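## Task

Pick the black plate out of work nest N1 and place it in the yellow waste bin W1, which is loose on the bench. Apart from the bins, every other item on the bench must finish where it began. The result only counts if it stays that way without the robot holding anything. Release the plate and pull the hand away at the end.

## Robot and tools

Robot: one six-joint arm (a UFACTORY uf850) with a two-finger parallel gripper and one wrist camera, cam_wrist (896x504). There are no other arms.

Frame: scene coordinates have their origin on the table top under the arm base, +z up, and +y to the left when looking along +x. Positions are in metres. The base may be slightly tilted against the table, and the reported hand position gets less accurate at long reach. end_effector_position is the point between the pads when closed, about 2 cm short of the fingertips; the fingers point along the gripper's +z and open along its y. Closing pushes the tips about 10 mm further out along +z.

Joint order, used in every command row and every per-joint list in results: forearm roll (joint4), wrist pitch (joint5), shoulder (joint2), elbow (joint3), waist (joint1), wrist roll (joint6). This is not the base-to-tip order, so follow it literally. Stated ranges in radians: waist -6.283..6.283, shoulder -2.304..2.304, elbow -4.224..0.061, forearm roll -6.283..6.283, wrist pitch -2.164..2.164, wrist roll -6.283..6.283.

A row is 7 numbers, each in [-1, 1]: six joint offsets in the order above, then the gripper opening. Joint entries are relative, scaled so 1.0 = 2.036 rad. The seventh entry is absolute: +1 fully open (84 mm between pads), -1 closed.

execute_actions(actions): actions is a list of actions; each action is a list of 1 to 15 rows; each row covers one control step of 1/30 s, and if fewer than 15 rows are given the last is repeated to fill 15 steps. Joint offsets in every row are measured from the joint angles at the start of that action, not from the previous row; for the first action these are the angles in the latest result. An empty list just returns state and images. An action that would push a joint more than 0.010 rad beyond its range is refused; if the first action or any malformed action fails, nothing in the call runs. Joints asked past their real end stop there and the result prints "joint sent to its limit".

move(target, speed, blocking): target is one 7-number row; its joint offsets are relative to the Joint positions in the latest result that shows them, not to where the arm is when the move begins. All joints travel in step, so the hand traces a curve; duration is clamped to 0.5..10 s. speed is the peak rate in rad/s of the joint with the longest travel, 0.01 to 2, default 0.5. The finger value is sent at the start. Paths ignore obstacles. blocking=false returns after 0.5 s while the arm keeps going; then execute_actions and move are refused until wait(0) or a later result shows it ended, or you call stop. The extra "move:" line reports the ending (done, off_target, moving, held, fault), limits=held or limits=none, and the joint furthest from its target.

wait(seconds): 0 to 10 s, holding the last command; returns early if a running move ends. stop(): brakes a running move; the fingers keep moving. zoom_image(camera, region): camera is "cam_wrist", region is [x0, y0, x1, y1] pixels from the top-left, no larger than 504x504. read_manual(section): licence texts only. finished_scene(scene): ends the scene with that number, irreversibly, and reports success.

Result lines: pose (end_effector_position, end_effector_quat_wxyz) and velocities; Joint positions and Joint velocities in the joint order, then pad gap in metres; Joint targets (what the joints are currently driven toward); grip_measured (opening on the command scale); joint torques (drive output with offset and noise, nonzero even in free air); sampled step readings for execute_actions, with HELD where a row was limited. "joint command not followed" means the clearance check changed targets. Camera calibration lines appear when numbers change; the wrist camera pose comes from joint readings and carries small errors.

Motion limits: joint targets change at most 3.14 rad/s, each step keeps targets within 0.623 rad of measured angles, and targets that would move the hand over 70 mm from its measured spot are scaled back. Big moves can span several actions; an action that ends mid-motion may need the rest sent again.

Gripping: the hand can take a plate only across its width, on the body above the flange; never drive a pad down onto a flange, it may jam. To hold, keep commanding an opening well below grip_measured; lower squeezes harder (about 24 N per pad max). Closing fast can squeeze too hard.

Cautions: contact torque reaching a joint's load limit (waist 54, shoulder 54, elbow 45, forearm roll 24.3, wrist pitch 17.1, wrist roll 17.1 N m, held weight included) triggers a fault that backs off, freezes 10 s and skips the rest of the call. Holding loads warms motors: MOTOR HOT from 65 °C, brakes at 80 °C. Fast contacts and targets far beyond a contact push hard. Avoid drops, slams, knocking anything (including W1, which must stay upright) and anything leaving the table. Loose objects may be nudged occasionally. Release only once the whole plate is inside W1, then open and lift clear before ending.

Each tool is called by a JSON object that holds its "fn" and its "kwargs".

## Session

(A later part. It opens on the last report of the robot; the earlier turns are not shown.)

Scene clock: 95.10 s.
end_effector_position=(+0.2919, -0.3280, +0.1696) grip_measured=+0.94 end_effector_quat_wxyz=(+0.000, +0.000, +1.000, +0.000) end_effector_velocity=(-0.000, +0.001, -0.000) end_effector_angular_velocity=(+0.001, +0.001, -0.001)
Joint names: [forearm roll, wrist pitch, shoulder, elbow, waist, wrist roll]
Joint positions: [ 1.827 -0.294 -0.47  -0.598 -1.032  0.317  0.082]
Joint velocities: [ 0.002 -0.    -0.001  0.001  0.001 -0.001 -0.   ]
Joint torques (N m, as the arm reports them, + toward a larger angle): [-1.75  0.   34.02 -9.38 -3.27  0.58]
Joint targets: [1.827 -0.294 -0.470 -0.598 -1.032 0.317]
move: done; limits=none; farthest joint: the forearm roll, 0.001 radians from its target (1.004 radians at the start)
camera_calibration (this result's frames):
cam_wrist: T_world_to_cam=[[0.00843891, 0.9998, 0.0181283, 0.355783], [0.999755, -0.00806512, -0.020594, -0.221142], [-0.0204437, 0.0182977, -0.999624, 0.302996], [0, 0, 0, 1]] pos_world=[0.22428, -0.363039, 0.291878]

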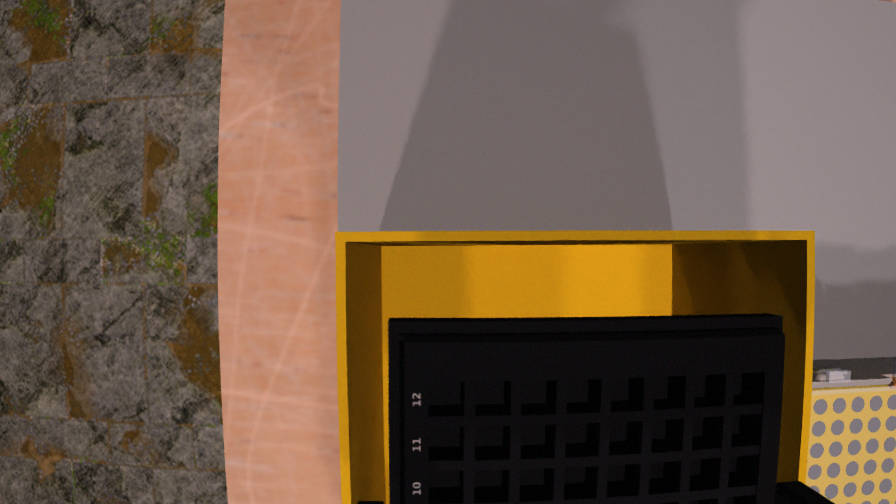

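{"fn": "move", "kwargs": {"target": [0.1956,-0.0251,-0.0907,-0.0306,0.0283,-0.176,0.2], "speed": 0.25}}

{"fn": "move", "kwargs": {"target": [0,0,0,0,0,0,1]}}

{"fn": "move", "kwargs": {"target": [-0.29,0.035,0.136,0.04,-0.04,0.26,1]}}

Scene clock: 102.50 s.
end_effector_position=(+0.2942, -0.3231, +0.1051) grip_measured=+0.94 end_effector_quat_wxyz=(+0.000, +0.000, +1.000, -0.000) end_effector_velocity=(+0.000, +0.000, -0.000) end_effector_angular_velocity=(-0.000, +0.000, -0.003)
Joint names: [forearm roll, wrist pitch, shoulder, elbow, waist, wrist roll]
Joint positions: [ 2.225 -0.345 -0.654 -0.66  -0.974 -0.041  0.082]
Joint velocities: [ 0.004 -0.001 -0.001 -0.     0.001 -0.001  0.   ]
Joint torques (N m, as the arm reports them, + toward a larger angle): [-1.69  0.   36.1  -6.43 -2.88  0.51]
Joint targets: [2.225 -0.345 -0.654 -0.660 -0.974 -0.042]
move: done; limits=none; farthest joint: the waist, 0.000 radians from its target (0.057 radians at the start)
camera_calibration (this result's frames):
cam_wrist: T_world_to_cam=[[0.00820799, 0.99981, 0.0176744, 0.352216], [0.999759, -0.00784546, -0.0204842, -0.22461], [-0.0203417, 0.0178383, -0.999634, 0.23823], [0, 0, 0, 1]] pos_world=[0.226511, -0.358161, 0.227316]

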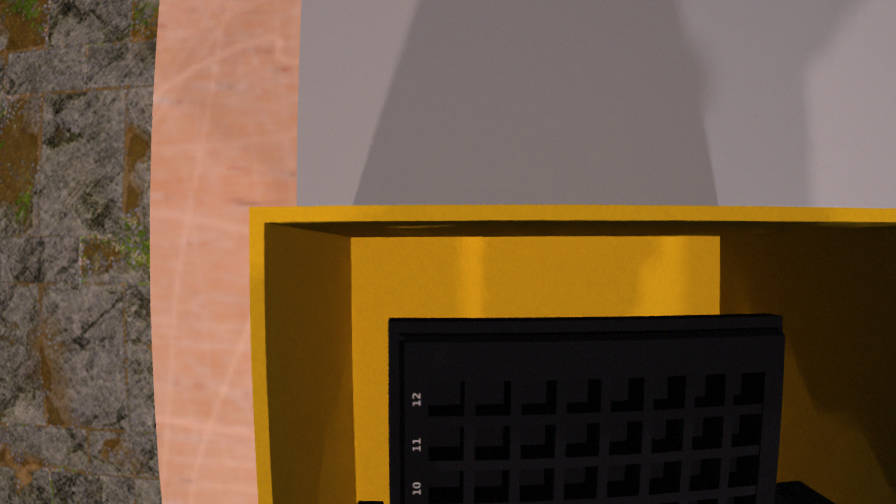

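Scene clock: 103.00 s.
end_effector_position=(+0.2942, -0.3231, +0.1051) grip_measured=+1.00 end_effector_quat_wxyz=(+0.000, +0.000, +1.000, -0.000) end_effector_velocity=(+0.000, +0.000, -0.000) end_effector_angular_velocity=(+0.000, -0.000, +0.000)
Joint names: [forearm roll, wrist pitch, shoulder, elbow, waist, wrist roll]
Joint positions: [ 2.225 -0.345 -0.654 -0.66  -0.974 -0.041  0.084]
Joint velocities: [ 0.001 -0.    -0.     0.     0.001  0.     0.   ]
Joint torques (N m, as the arm reports them, + toward a larger angle): [-1.65  0.1  39.96 -5.76 -4.02  0.51]
Joint targets: [2.225 -0.345 -0.654 -0.660 -0.974 -0.041]
move: done; limits=none; farthest joint: the waist, 0.000 radians from its target (0.000 radians at the start)
camera_calibration (this result's frames):
cam_wrist: T_world_to_cam=[[0.00820599, 0.99981, 0.0176674, 0.352221], [0.99976, -0.00784372, -0.0204778, -0.224613], [-0.0203353, 0.0178312, -0.999634, 0.238228], [0, 0, 0, 1]] pos_world=[0.226513, -0.358164, 0.227319]

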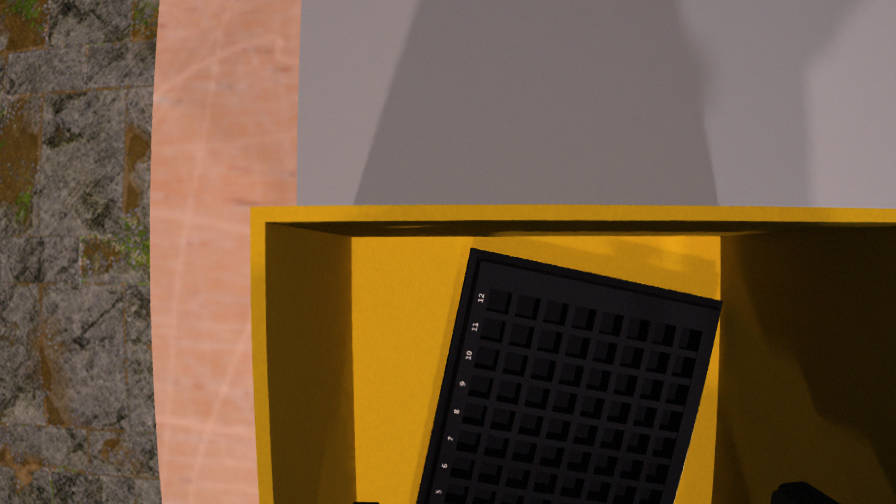

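Scene clock: 104.77 s.
end_effector_position=(+0.2927, -0.3362, +0.2018) grip_measured=+1.00 end_effector_quat_wxyz=(-0.001, -0.005, +1.000, -0.013) end_effector_velocity=(+0.000, -0.000, +0.001) end_effector_angular_velocity=(-0.001, -0.001, -0.000)
Joint names: [forearm roll, wrist pitch, shoulder, elbow, waist, wrist roll]
Joint positions: [ 1.635 -0.274 -0.378 -0.579 -1.055  0.488  0.084]
Joint velocities: [-0.002 -0.     0.002  0.    -0.001  0.002 -0.   ]
Joint torques (N m, as the arm reports them, + toward a larger angle): [ -1.9    0.14  32.55 -11.88  -0.29   0.22]
Joint targets: [1.635 -0.274 -0.377 -0.579 -1.056 0.488]
move: done; limits=none; farthest joint: the wrist roll, 0.001 radians from its target (0.530 radians at the start)
camera_calibration (this result's frames):
cam_wrist: T_world_to_cam=[[-0.00273661, 0.999968, -0.00754935, 0.371911], [0.999733, 0.00256272, -0.022948, -0.21724], [-0.0229279, -0.00761013, -0.999708, 0.32738], [0, 0, 0, 1]] pos_world=[0.225706, -0.36885, 0.325106]

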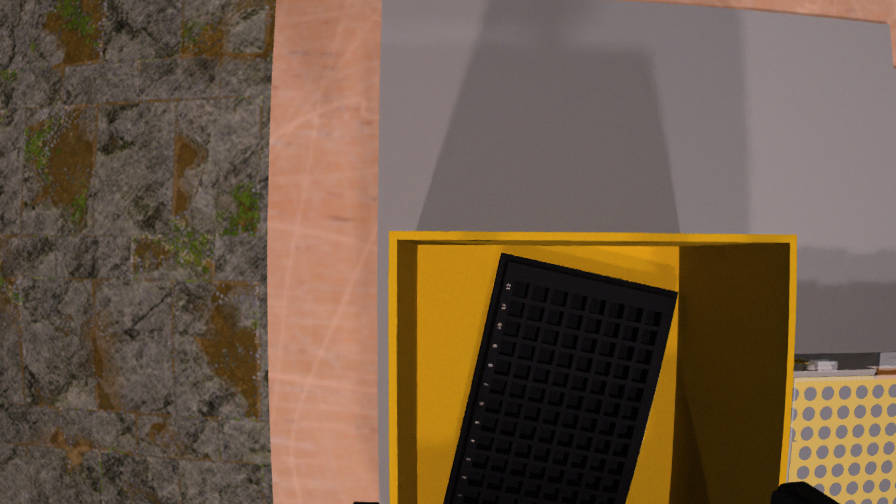

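{"fn": "finished_scene", "kwargs": {"scene": 1}}

The scene is finished: the task was done.


## Next scene

Pick the white plate out of work nest N4 and place it in the yellow waste bin W1, which is loose on the bench. Apart from the bins, every other item on the bench must finish where it began. The result only counts if it stays that way without the robot holding anything. Release the plate and pull the hand away at the end.

{"fn": "execute_actions", "kwargs": {"actions": []}}

Scene clock: 0.00 s.
end_effector_position=(+0.4268, -0.0013, +0.2448) grip_measured=+1.00 end_effector_quat_wxyz=(-0.026, -0.604, +0.727, +0.328) end_effector_velocity=(-0.000, +0.000, -0.000) end_effector_angular_velocity=(-0.000, -0.001, +0.003)
Joint names: [forearm roll, wrist pitch, shoulder, elbow, waist, wrist roll]
Joint positions: [ 0.582 -0.771 -0.315 -0.737 -0.258  0.94   0.084]
Joint velocities: [-0.002  0.001  0.     0.     0.001 -0.001  0.   ]
Joint torques (N m, as the arm reports them, + toward a larger angle): no reading
Joint targets: [0.582 -0.771 -0.315 -0.737 -0.258 0.940]
camera_calibration (this result's frames):
cam_wrist: T_world_to_cam=[[-0.850108, 0.0560225, 0.523619, 0.26817], [0.267358, 0.90256, 0.337497, -0.125739], [-0.453691, 0.426903, -0.782252, 0.507154], [0, 0, 0, 1]] pos_world=[0.491682, -0.118042, 0.29874]

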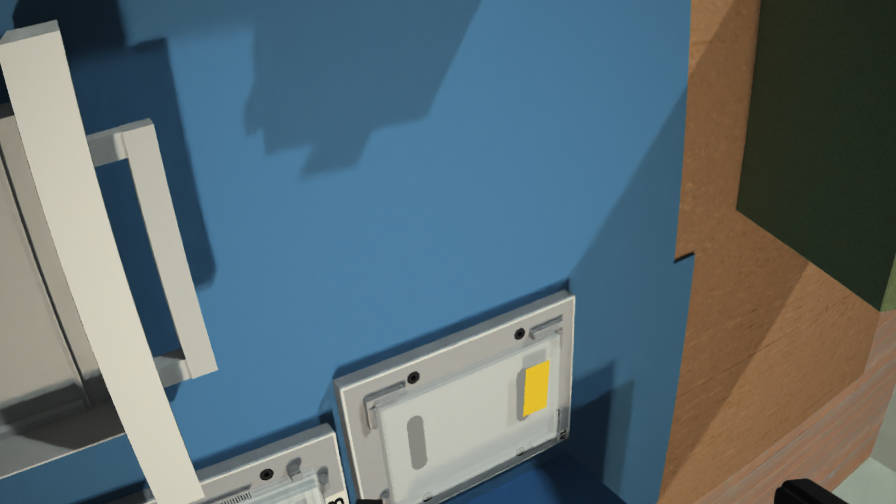

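View pose: q2=.7, q3=-.7, q5=-1.05.

{"fn": "move", "kwargs": {"target": [-0.286,-0.137,0.4985,0.018,0.1267,-0.456,1], "speed": 0.8}}

Scene clock: 3.20 s.
end_effector_position=(+0.4342, -0.0043, +0.5810) grip_measured=+1.00 end_effector_quat_wxyz=(-0.012, +1.000, -0.000, +0.001) end_effector_velocity=(+0.000, -0.000, +0.001) end_effector_angular_velocity=(-0.001, -0.004, +0.001)
Joint names: [forearm roll, wrist pitch, shoulder, elbow, waist, wrist roll]
Joint positions: [ 0.    -1.049  0.699 -0.7    0.     0.012  0.084]
Joint velocities: [-0.001 -0.     0.003 -0.001  0.    -0.    -0.   ]
Joint torques (N m, as the arm reports them, + toward a larger angle): [ -0.21   0.31  13.88 -23.72   6.31   0.37]
Joint targets: [0.000 -1.050 0.699 -0.700 0.000 0.012]
move: done; limits=none; farthest joint: the shoulder, 0.001 radians from its target (1.015 radians at the start)
camera_calibration (this result's frames):
cam_wrist: T_world_to_cam=[[-0.00889067, -0.999943, -0.00595588, 0.0364156], [-0.999684, 0.00902814, -0.0234673, 0.517633], [0.0235197, 0.00574536, -0.999707, 0.692069], [0, 0, 0, 1]] pos_world=[0.501515, 0.027764, 0.704231]

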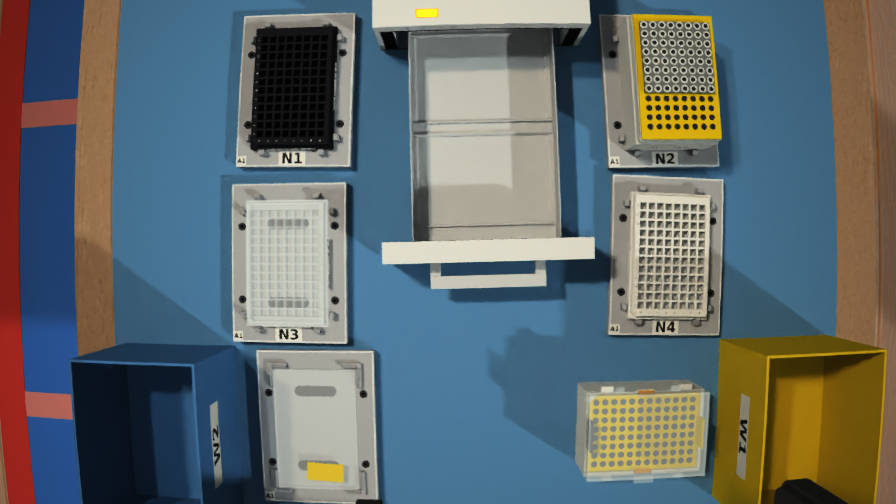

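{"fn": "move", "kwargs": {"target": [-0.4646,0.5875,-0.63,-0.0618,-0.209,0.2844,1], "speed": 0.7}}

Scene clock: 10.90 s.
end_effector_position=(+0.5048, -0.1892, +0.0993) grip_measured=+1.00 end_effector_quat_wxyz=(+0.000, +1.000, -0.020, +0.001) end_effector_velocity=(-0.001, +0.000, -0.001) end_effector_angular_velocity=(+0.002, +0.002, +0.001)
Joint names: [forearm roll, wrist pitch, shoulder, elbow, waist, wrist roll]
Joint positions: [-0.945  0.146 -0.583 -0.826 -0.425  0.591  0.084]
Joint velocities: [-0.003  0.002 -0.003  0.    -0.001 -0.    -0.   ]
Joint torques (N m, as the arm reports them, + toward a larger angle): [-2.49  0.   39.9  -8.08  2.67  0.66]
Joint targets: [-0.946 0.146 -0.584 -0.826 -0.425 0.591]
move: done; limits=none; farthest joint: the wrist pitch, 0.001 radians from its target (1.196 radians at the start)
camera_calibration (this result's frames):
cam_wrist: T_world_to_cam=[[-0.0486747, -0.998639, 0.0187485, -0.132767], [-0.998581, 0.0482486, -0.0225423, 0.585317], [0.0216071, -0.0198191, -0.99957, 0.206049], [0, 0, 0, 1]] pos_world=[0.573572, -0.156744, 0.221644]

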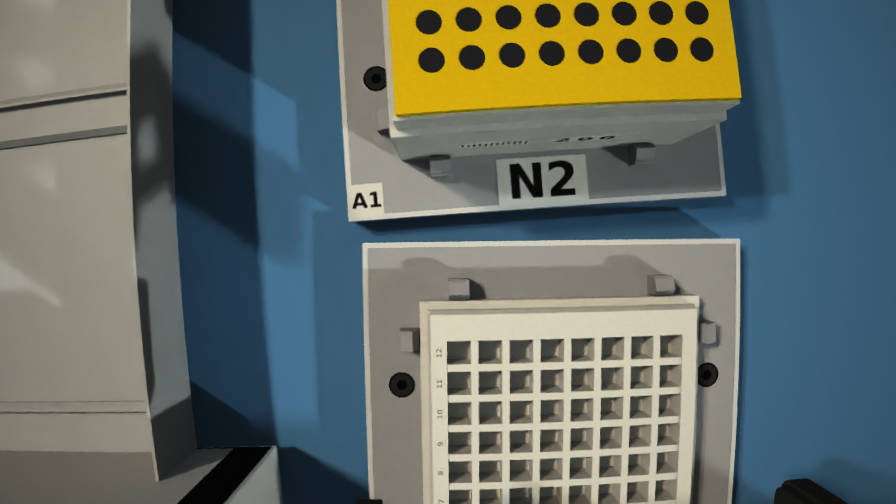

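{"fn": "move", "kwargs": {"target": [0.149,0.0271,-0.0649,-0.0277,-0.0013,-0.1584,1], "speed": 0.25}}

Scene clock: 17.80 s.
end_effector_position=(+0.4981, -0.1939, +0.0499) grip_measured=+1.00 end_effector_quat_wxyz=(+0.000, +1.000, -0.014, +0.001) end_effector_velocity=(-0.000, -0.001, -0.000) end_effector_angular_velocity=(-0.000, +0.000, -0.002)
Joint names: [forearm roll, wrist pitch, shoulder, elbow, waist, wrist roll]
Joint positions: [-0.642  0.202 -0.715 -0.882 -0.428  0.268  0.084]
Joint velocities: [ 0.003  0.001 -0.001 -0.    -0.001 -0.002  0.   ]
Joint torques (N m, as the arm reports them, + toward a larger angle): [-2.05 -0.07 44.13 -6.4   2.45  0.43]
Joint targets: [-0.642 0.202 -0.715 -0.882 -0.428 0.268]
move: done; limits=none; farthest joint: the forearm roll, 0.001 radians from its target (0.304 radians at the start)
camera_calibration (this result's frames):
cam_wrist: T_world_to_cam=[[-0.0366144, -0.999163, 0.0182642, -0.143026], [-0.999068, 0.0361811, -0.0235186, 0.575705], [0.0228381, -0.0191083, -0.999557, 0.156221], [0, 0, 0, 1]] pos_world=[0.566364, -0.16075, 0.172304]

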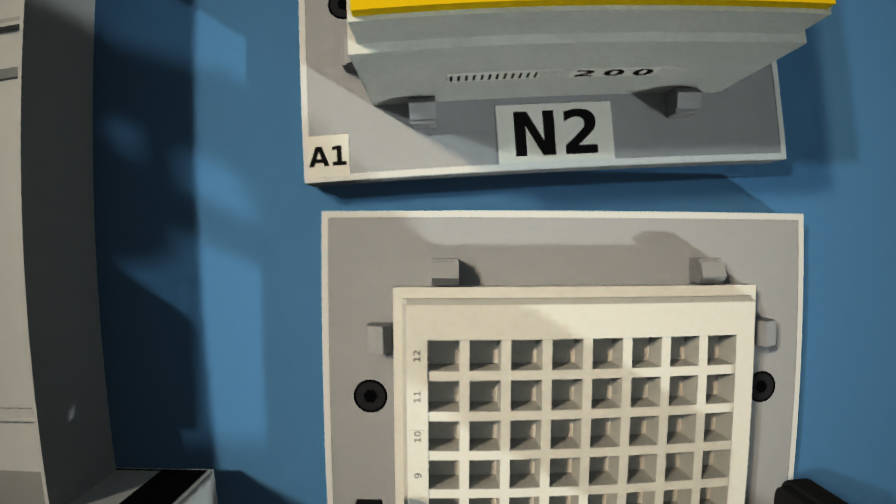

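{"fn": "move", "kwargs": {"target": [0.024,0.0056,-0.017,-0.0096,0.0025,-0.021,1], "speed": 0.04}}

{"fn": "move", "kwargs": {"target": [0,0,0,0,0,0,0.7]}}

Scene clock: 23.27 s.
end_effector_position=(+0.4983, -0.1931, +0.0368) grip_measured=+1.00 end_effector_quat_wxyz=(+0.000, +1.000, -0.015, +0.001) end_effector_velocity=(+0.001, +0.000, -0.000) end_effector_angular_velocity=(-0.000, -0.001, -0.000)
Joint names: [forearm roll, wrist pitch, shoulder, elbow, waist, wrist roll]
Joint positions: [-0.594  0.213 -0.75  -0.902 -0.423  0.226  0.084]
Joint velocities: [ 0.002  0.001 -0.001 -0.001  0.001 -0.001 -0.   ]
Joint torques (N m, as the arm reports them, + toward a larger angle): [-1.78  0.11 42.6  -5.86  2.06  0.34]
Joint targets: [-0.593 0.213 -0.750 -0.902 -0.423 0.226]
move: done; limits=none; farthest joint: the waist, 0.000 radians from its target (0.005 radians at the start)
camera_calibration (this result's frames):
cam_wrist: T_world_to_cam=[[-0.0386639, -0.999086, 0.0182094, -0.140886], [-0.999001, 0.0382395, -0.0231056, 0.575858], [0.0223882, -0.0190846, -0.999567, 0.143397], [0, 0, 0, 1]] pos_world=[0.566625, -0.160041, 0.159206]

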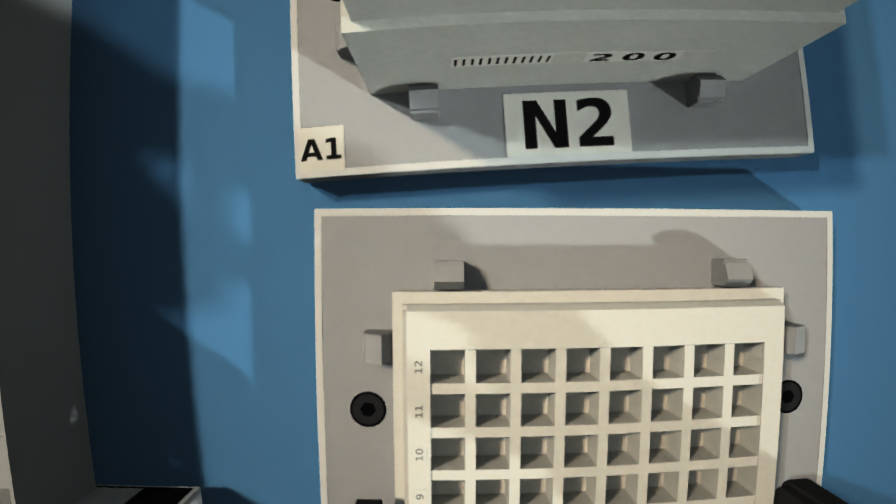

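Scene clock: 23.77 s.
end_effector_position=(+0.4983, -0.1934, +0.0370) grip_measured=+0.88 end_effector_quat_wxyz=(+0.000, +1.000, -0.015, +0.001) end_effector_velocity=(+0.000, +0.000, -0.000) end_effector_angular_velocity=(+0.001, -0.001, -0.001)
Joint names: [forearm roll, wrist pitch, shoulder, elbow, waist, wrist roll]
Joint positions: [-0.594  0.212 -0.749 -0.902 -0.423  0.226  0.08 ]
Joint velocities: [ 0.     0.001 -0.001 -0.     0.     0.001  0.   ]
Joint torques (N m, as the arm reports them, + toward a larger angle): [-2.71  1.88 34.2  -7.2   6.66  0.27]
Joint targets: [-0.594 0.213 -0.750 -0.902 -0.423 0.226]
move: done; limits=none; farthest joint: the shoulder, 0.001 radians from its target (0.000 radians at the start)
camera_calibration (this result's frames):
cam_wrist: T_world_to_cam=[[-0.0389333, -0.999068, 0.0186333, -0.141032], [-0.998994, 0.0385018, -0.022982, 0.575983], [0.0222431, -0.0195093, -0.999562, 0.143563], [0, 0, 0, 1]] pos_world=[0.56672, -0.160276, 0.159365]

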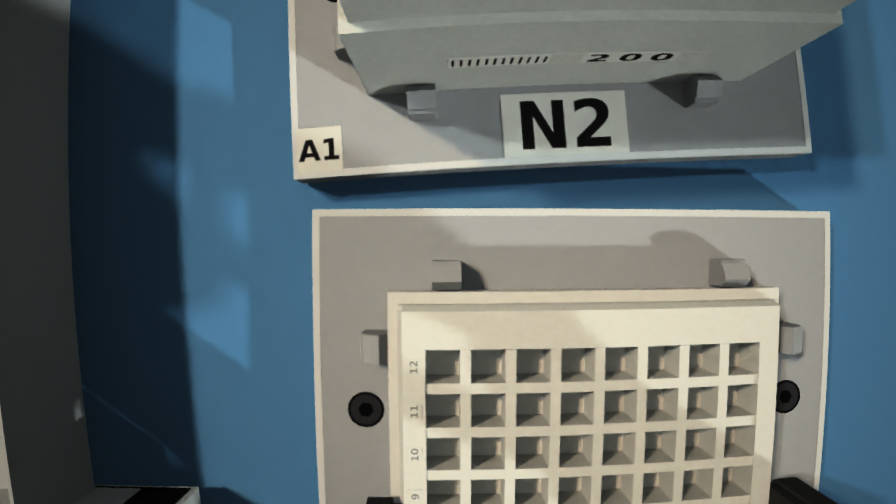

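{"fn": "move", "kwargs": {"target": [-0.048,-0.011,0.034,0.019,-0.004,0.043,0.2], "speed": 0.1}}

{"fn": "move", "kwargs": {"target": [-0.397,-0.027,0.177,0.046,-0.02,0.37,0.2], "speed": 0.6}}

{"fn": "move", "kwargs": {"target": [0.0086,0.066,-0.0545,0.0678,-0.2387,-0.2456,0.2], "speed": 0.4}}

Scene clock: 32.07 s.
end_effector_position=(+0.4983, -0.1942, +0.0630) grip_measured=+0.87 end_effector_quat_wxyz=(+0.001, +1.000, -0.013, +0.001) end_effector_velocity=(+0.000, +0.000, +0.001) end_effector_angular_velocity=(-0.000, +0.000, +0.001)
Joint names: [forearm roll, wrist pitch, shoulder, elbow, waist, wrist roll]
Joint positions: [-0.691  0.19  -0.68  -0.863 -0.431  0.313  0.079]
Joint velocities: [-0.002 -0.001  0.001  0.001  0.     0.001  0.   ]
Joint torques (N m, as the arm reports them, + toward a larger angle): [-2.34  0.   43.76 -7.08 -0.42  0.26]
Joint targets: [-0.691 0.190 -0.680 -0.863 -0.431 0.313]
move: done; limits=none; farthest joint: the forearm roll, 0.001 radians from its target (0.098 radians at the start)
camera_calibration (this result's frames):
cam_wrist: T_world_to_cam=[[-0.0347943, -0.999208, 0.0193085, -0.1445], [-0.999113, 0.0343192, -0.0244142, 0.575938], [0.0237322, -0.0201409, -0.999515, 0.168624], [0, 0, 0, 1]] pos_world=[0.566398, -0.160755, 0.185394]

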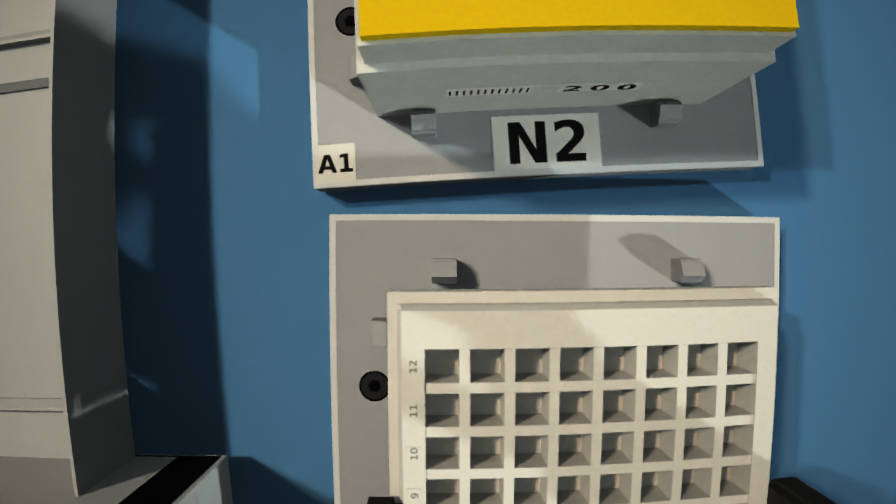

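Scene clock: 34.03 s.
end_effector_position=(+0.5448, -0.2153, +0.2079) grip_measured=+0.87 end_effector_quat_wxyz=(+0.028, +0.998, +0.008, +0.062) end_effector_velocity=(+0.000, +0.000, +0.001) end_effector_angular_velocity=(-0.000, -0.001, -0.001)
Joint names: [forearm roll, wrist pitch, shoulder, elbow, waist, wrist roll]
Joint positions: [-1.499  0.135 -0.32  -0.769 -0.472  1.066  0.079]
Joint velocities: [-0.002 -0.     0.002  0.     0.     0.004 -0.   ]
Joint torques (N m, as the arm reports them, + toward a larger angle): [ -2.05   0.06  38.72 -12.99   3.6    0.45]
Joint targets: [-1.499 0.135 -0.320 -0.770 -0.472 1.066]
move: done; limits=none; farthest joint: the waist, 0.000 radians from its target (0.041 radians at the start)
camera_calibration (this result's frames):
cam_wrist: T_world_to_cam=[[0.00173419, -0.997254, 0.0740323, -0.197658], [-0.9894, -0.0124612, -0.144683, 0.636261], [0.145208, -0.0729966, -0.986705, 0.231754], [0, 0, 0, 1]] pos_world=[0.596207, -0.17227, 0.335362]

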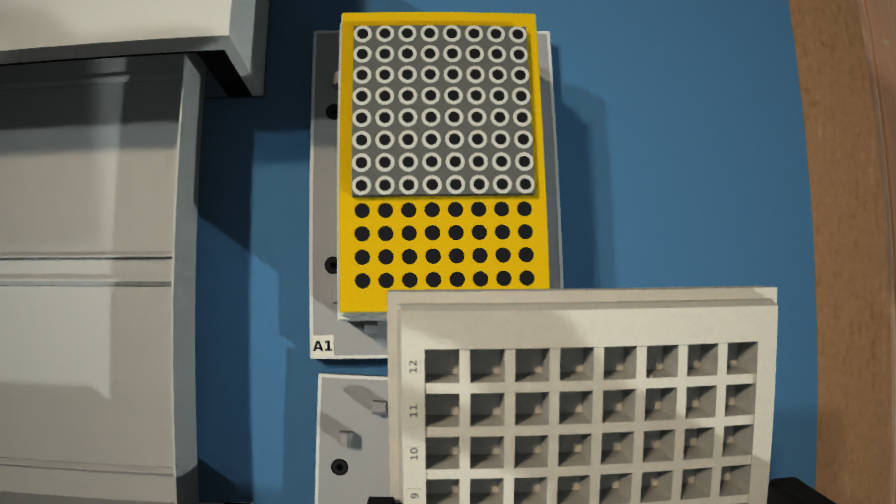

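Scene clock: 35.80 s.
end_effector_position=(+0.3299, -0.3247, +0.1798) grip_measured=+0.87 end_effector_quat_wxyz=(-0.000, +1.000, -0.000, +0.000) end_effector_velocity=(-0.001, +0.000, -0.000) end_effector_angular_velocity=(+0.001, +0.001, -0.001)
Joint names: [forearm roll, wrist pitch, shoulder, elbow, waist, wrist roll]
Joint positions: [-1.481  0.269 -0.431 -0.632 -0.957  0.566  0.079]
Joint velocities: [-0.001  0.001 -0.001  0.001 -0.003 -0.002 -0.   ]
Joint torques (N m, as the arm reports them, + toward a larger angle): [-2.75 -0.04 34.93 -8.68 -0.43  0.75]
Joint targets: [-1.481 0.269 -0.431 -0.631 -0.958 0.566]
move: done; limits=none; farthest joint: the elbow, 0.001 radians from its target (0.139 radians at the start)
camera_calibration (this result's frames):
cam_wrist: T_world_to_cam=[[-0.00812217, -0.999807, 0.0178718, -0.291782], [-0.999719, 0.00772101, -0.0224022, 0.406236], [0.0222599, -0.0180487, -0.999589, 0.287965], [0, 0, 0, 1]] pos_world=[0.397342, -0.289665, 0.302162]

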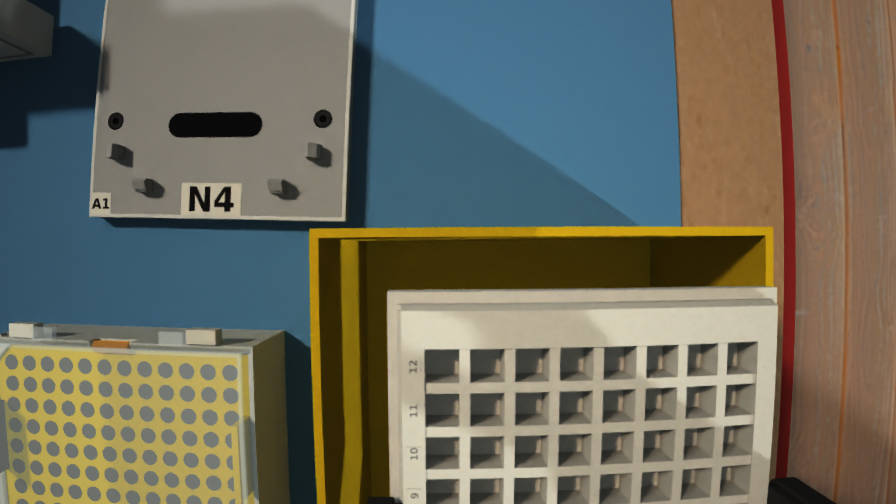

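{"fn": "move", "kwargs": {"target": [0.2537,0.023,-0.104,-0.0316,0.0217,-0.242,0.2], "speed": 0.3}}

{"fn": "move", "kwargs": {"target": [0,0,0,0,0,0,1]}}

{"fn": "move", "kwargs": {"target": [-0.32,-0.028,0.13,0.039,-0.027,0.3,1]}}

Scene clock: 42.53 s.
end_effector_position=(+0.3254, -0.3218, +0.1051) grip_measured=+0.87 end_effector_quat_wxyz=(+0.000, +1.000, +0.000, +0.001) end_effector_velocity=(-0.000, +0.000, -0.000) end_effector_angular_velocity=(+0.000, +0.001, +0.001)
Joint names: [forearm roll, wrist pitch, shoulder, elbow, waist, wrist roll]
Joint positions: [-0.965  0.316 -0.642 -0.696 -0.913  0.074  0.079]
Joint velocities: [ 0.003 -0.    -0.001  0.     0.001 -0.003 -0.   ]
Joint torques (N m, as the arm reports them, + toward a larger angle): [-3.21 -0.09 36.93 -5.8  -1.77  0.25]
Joint targets: [-0.965 0.316 -0.643 -0.696 -0.913 0.074]
move: done; limits=none; farthest joint: the forearm roll, 0.001 radians from its target (0.517 radians at the start)
camera_calibration (this result's frames):
cam_wrist: T_world_to_cam=[[-0.00787964, -0.999805, 0.0181106, -0.28761], [-0.999706, 0.00746056, -0.0230919, 0.399954], [0.0229523, -0.0182873, -0.999569, 0.213103], [0, 0, 0, 1]] pos_world=[0.392678, -0.286641, 0.227456]

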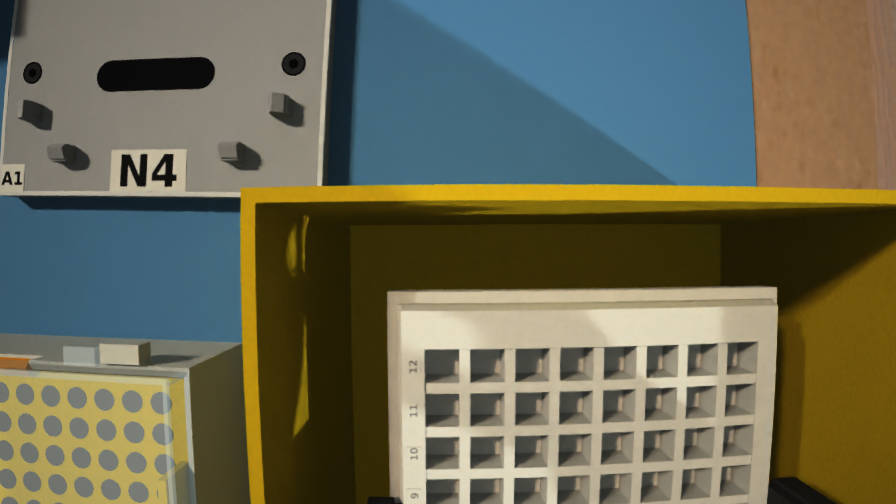

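Scene clock: 43.03 s.
end_effector_position=(+0.3254, -0.3218, +0.1051) grip_measured=+1.00 end_effector_quat_wxyz=(+0.000, +1.000, +0.000, +0.001) end_effector_velocity=(+0.000, -0.000, -0.000) end_effector_angular_velocity=(-0.000, -0.001, +0.001)
Joint names: [forearm roll, wrist pitch, shoulder, elbow, waist, wrist roll]
Joint positions: [-0.965  0.316 -0.642 -0.696 -0.913  0.074  0.084]
Joint velocities: [ 0.     0.001 -0.    -0.     0.    -0.001  0.   ]
Joint torques (N m, as the arm reports them, + toward a larger angle): [-2.18  0.11 38.07 -5.45 -3.46  0.46]
Joint targets: [-0.965 0.316 -0.642 -0.696 -0.913 0.074]
move: done; limits=none; farthest joint: the waist, 0.000 radians from its target (0.000 radians at the start)
camera_calibration (this result's frames):
cam_wrist: T_world_to_cam=[[-0.00787789, -0.999805, 0.0181141, -0.287613], [-0.999705, 0.00745869, -0.0230948, 0.399955], [0.0229552, -0.0182907, -0.999569, 0.213103], [0, 0, 0, 1]] pos_world=[0.392679, -0.286642, 0.227458]

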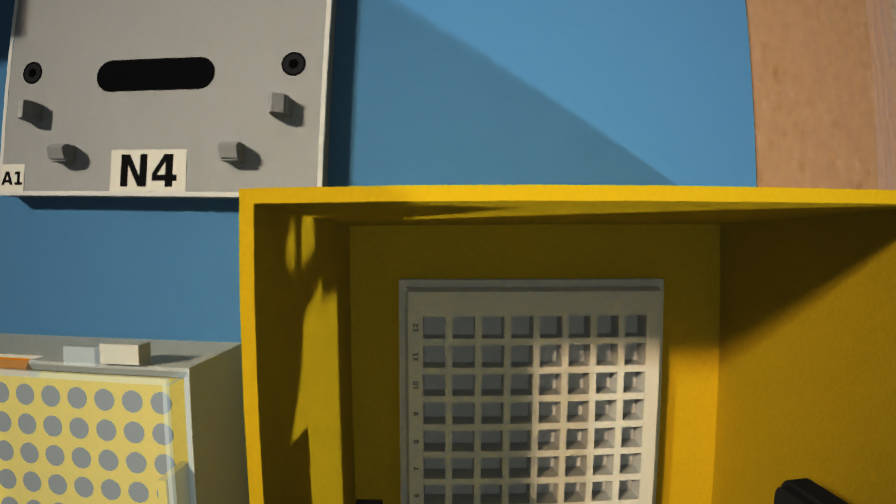

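Scene clock: 44.90 s.
end_effector_position=(+0.3284, -0.3264, +0.1980) grip_measured=+1.00 end_effector_quat_wxyz=(+0.005, +1.000, +0.006, -0.003) end_effector_velocity=(-0.000, -0.000, +0.001) end_effector_angular_velocity=(-0.001, -0.000, +0.001)
Joint names: [forearm roll, wrist pitch, shoulder, elbow, waist, wrist roll]
Joint positions: [-1.616  0.259 -0.378 -0.617 -0.968  0.684  0.084]
Joint velocities: [-0.003 -0.     0.001  0.    -0.001  0.002 -0.   ]
Joint torques (N m, as the arm reports them, + toward a larger angle): [ -1.85   0.23  34.22 -10.01   0.28   0.67]
Joint targets: [-1.617 0.259 -0.378 -0.617 -0.968 0.685]
move: done; limits=none; farthest joint: the shoulder, 0.001 radians from its target (0.265 radians at the start)
camera_calibration (this result's frames):
cam_wrist: T_world_to_cam=[[0.00392703, -0.999599, 0.0280346, -0.299689], [-0.999873, -0.00435863, -0.0153507, 0.399811], [0.0154667, -0.0279708, -0.999489, 0.30516], [0, 0, 0, 1]] pos_world=[0.396217, -0.289291, 0.319543]

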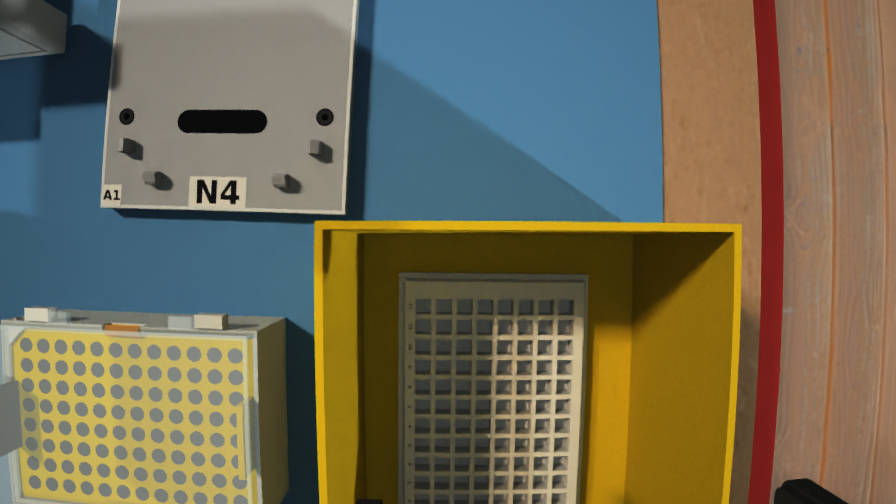

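{"fn": "finished_scene", "kwargs": {"scene": 2}}

The scene is finished: the task was done.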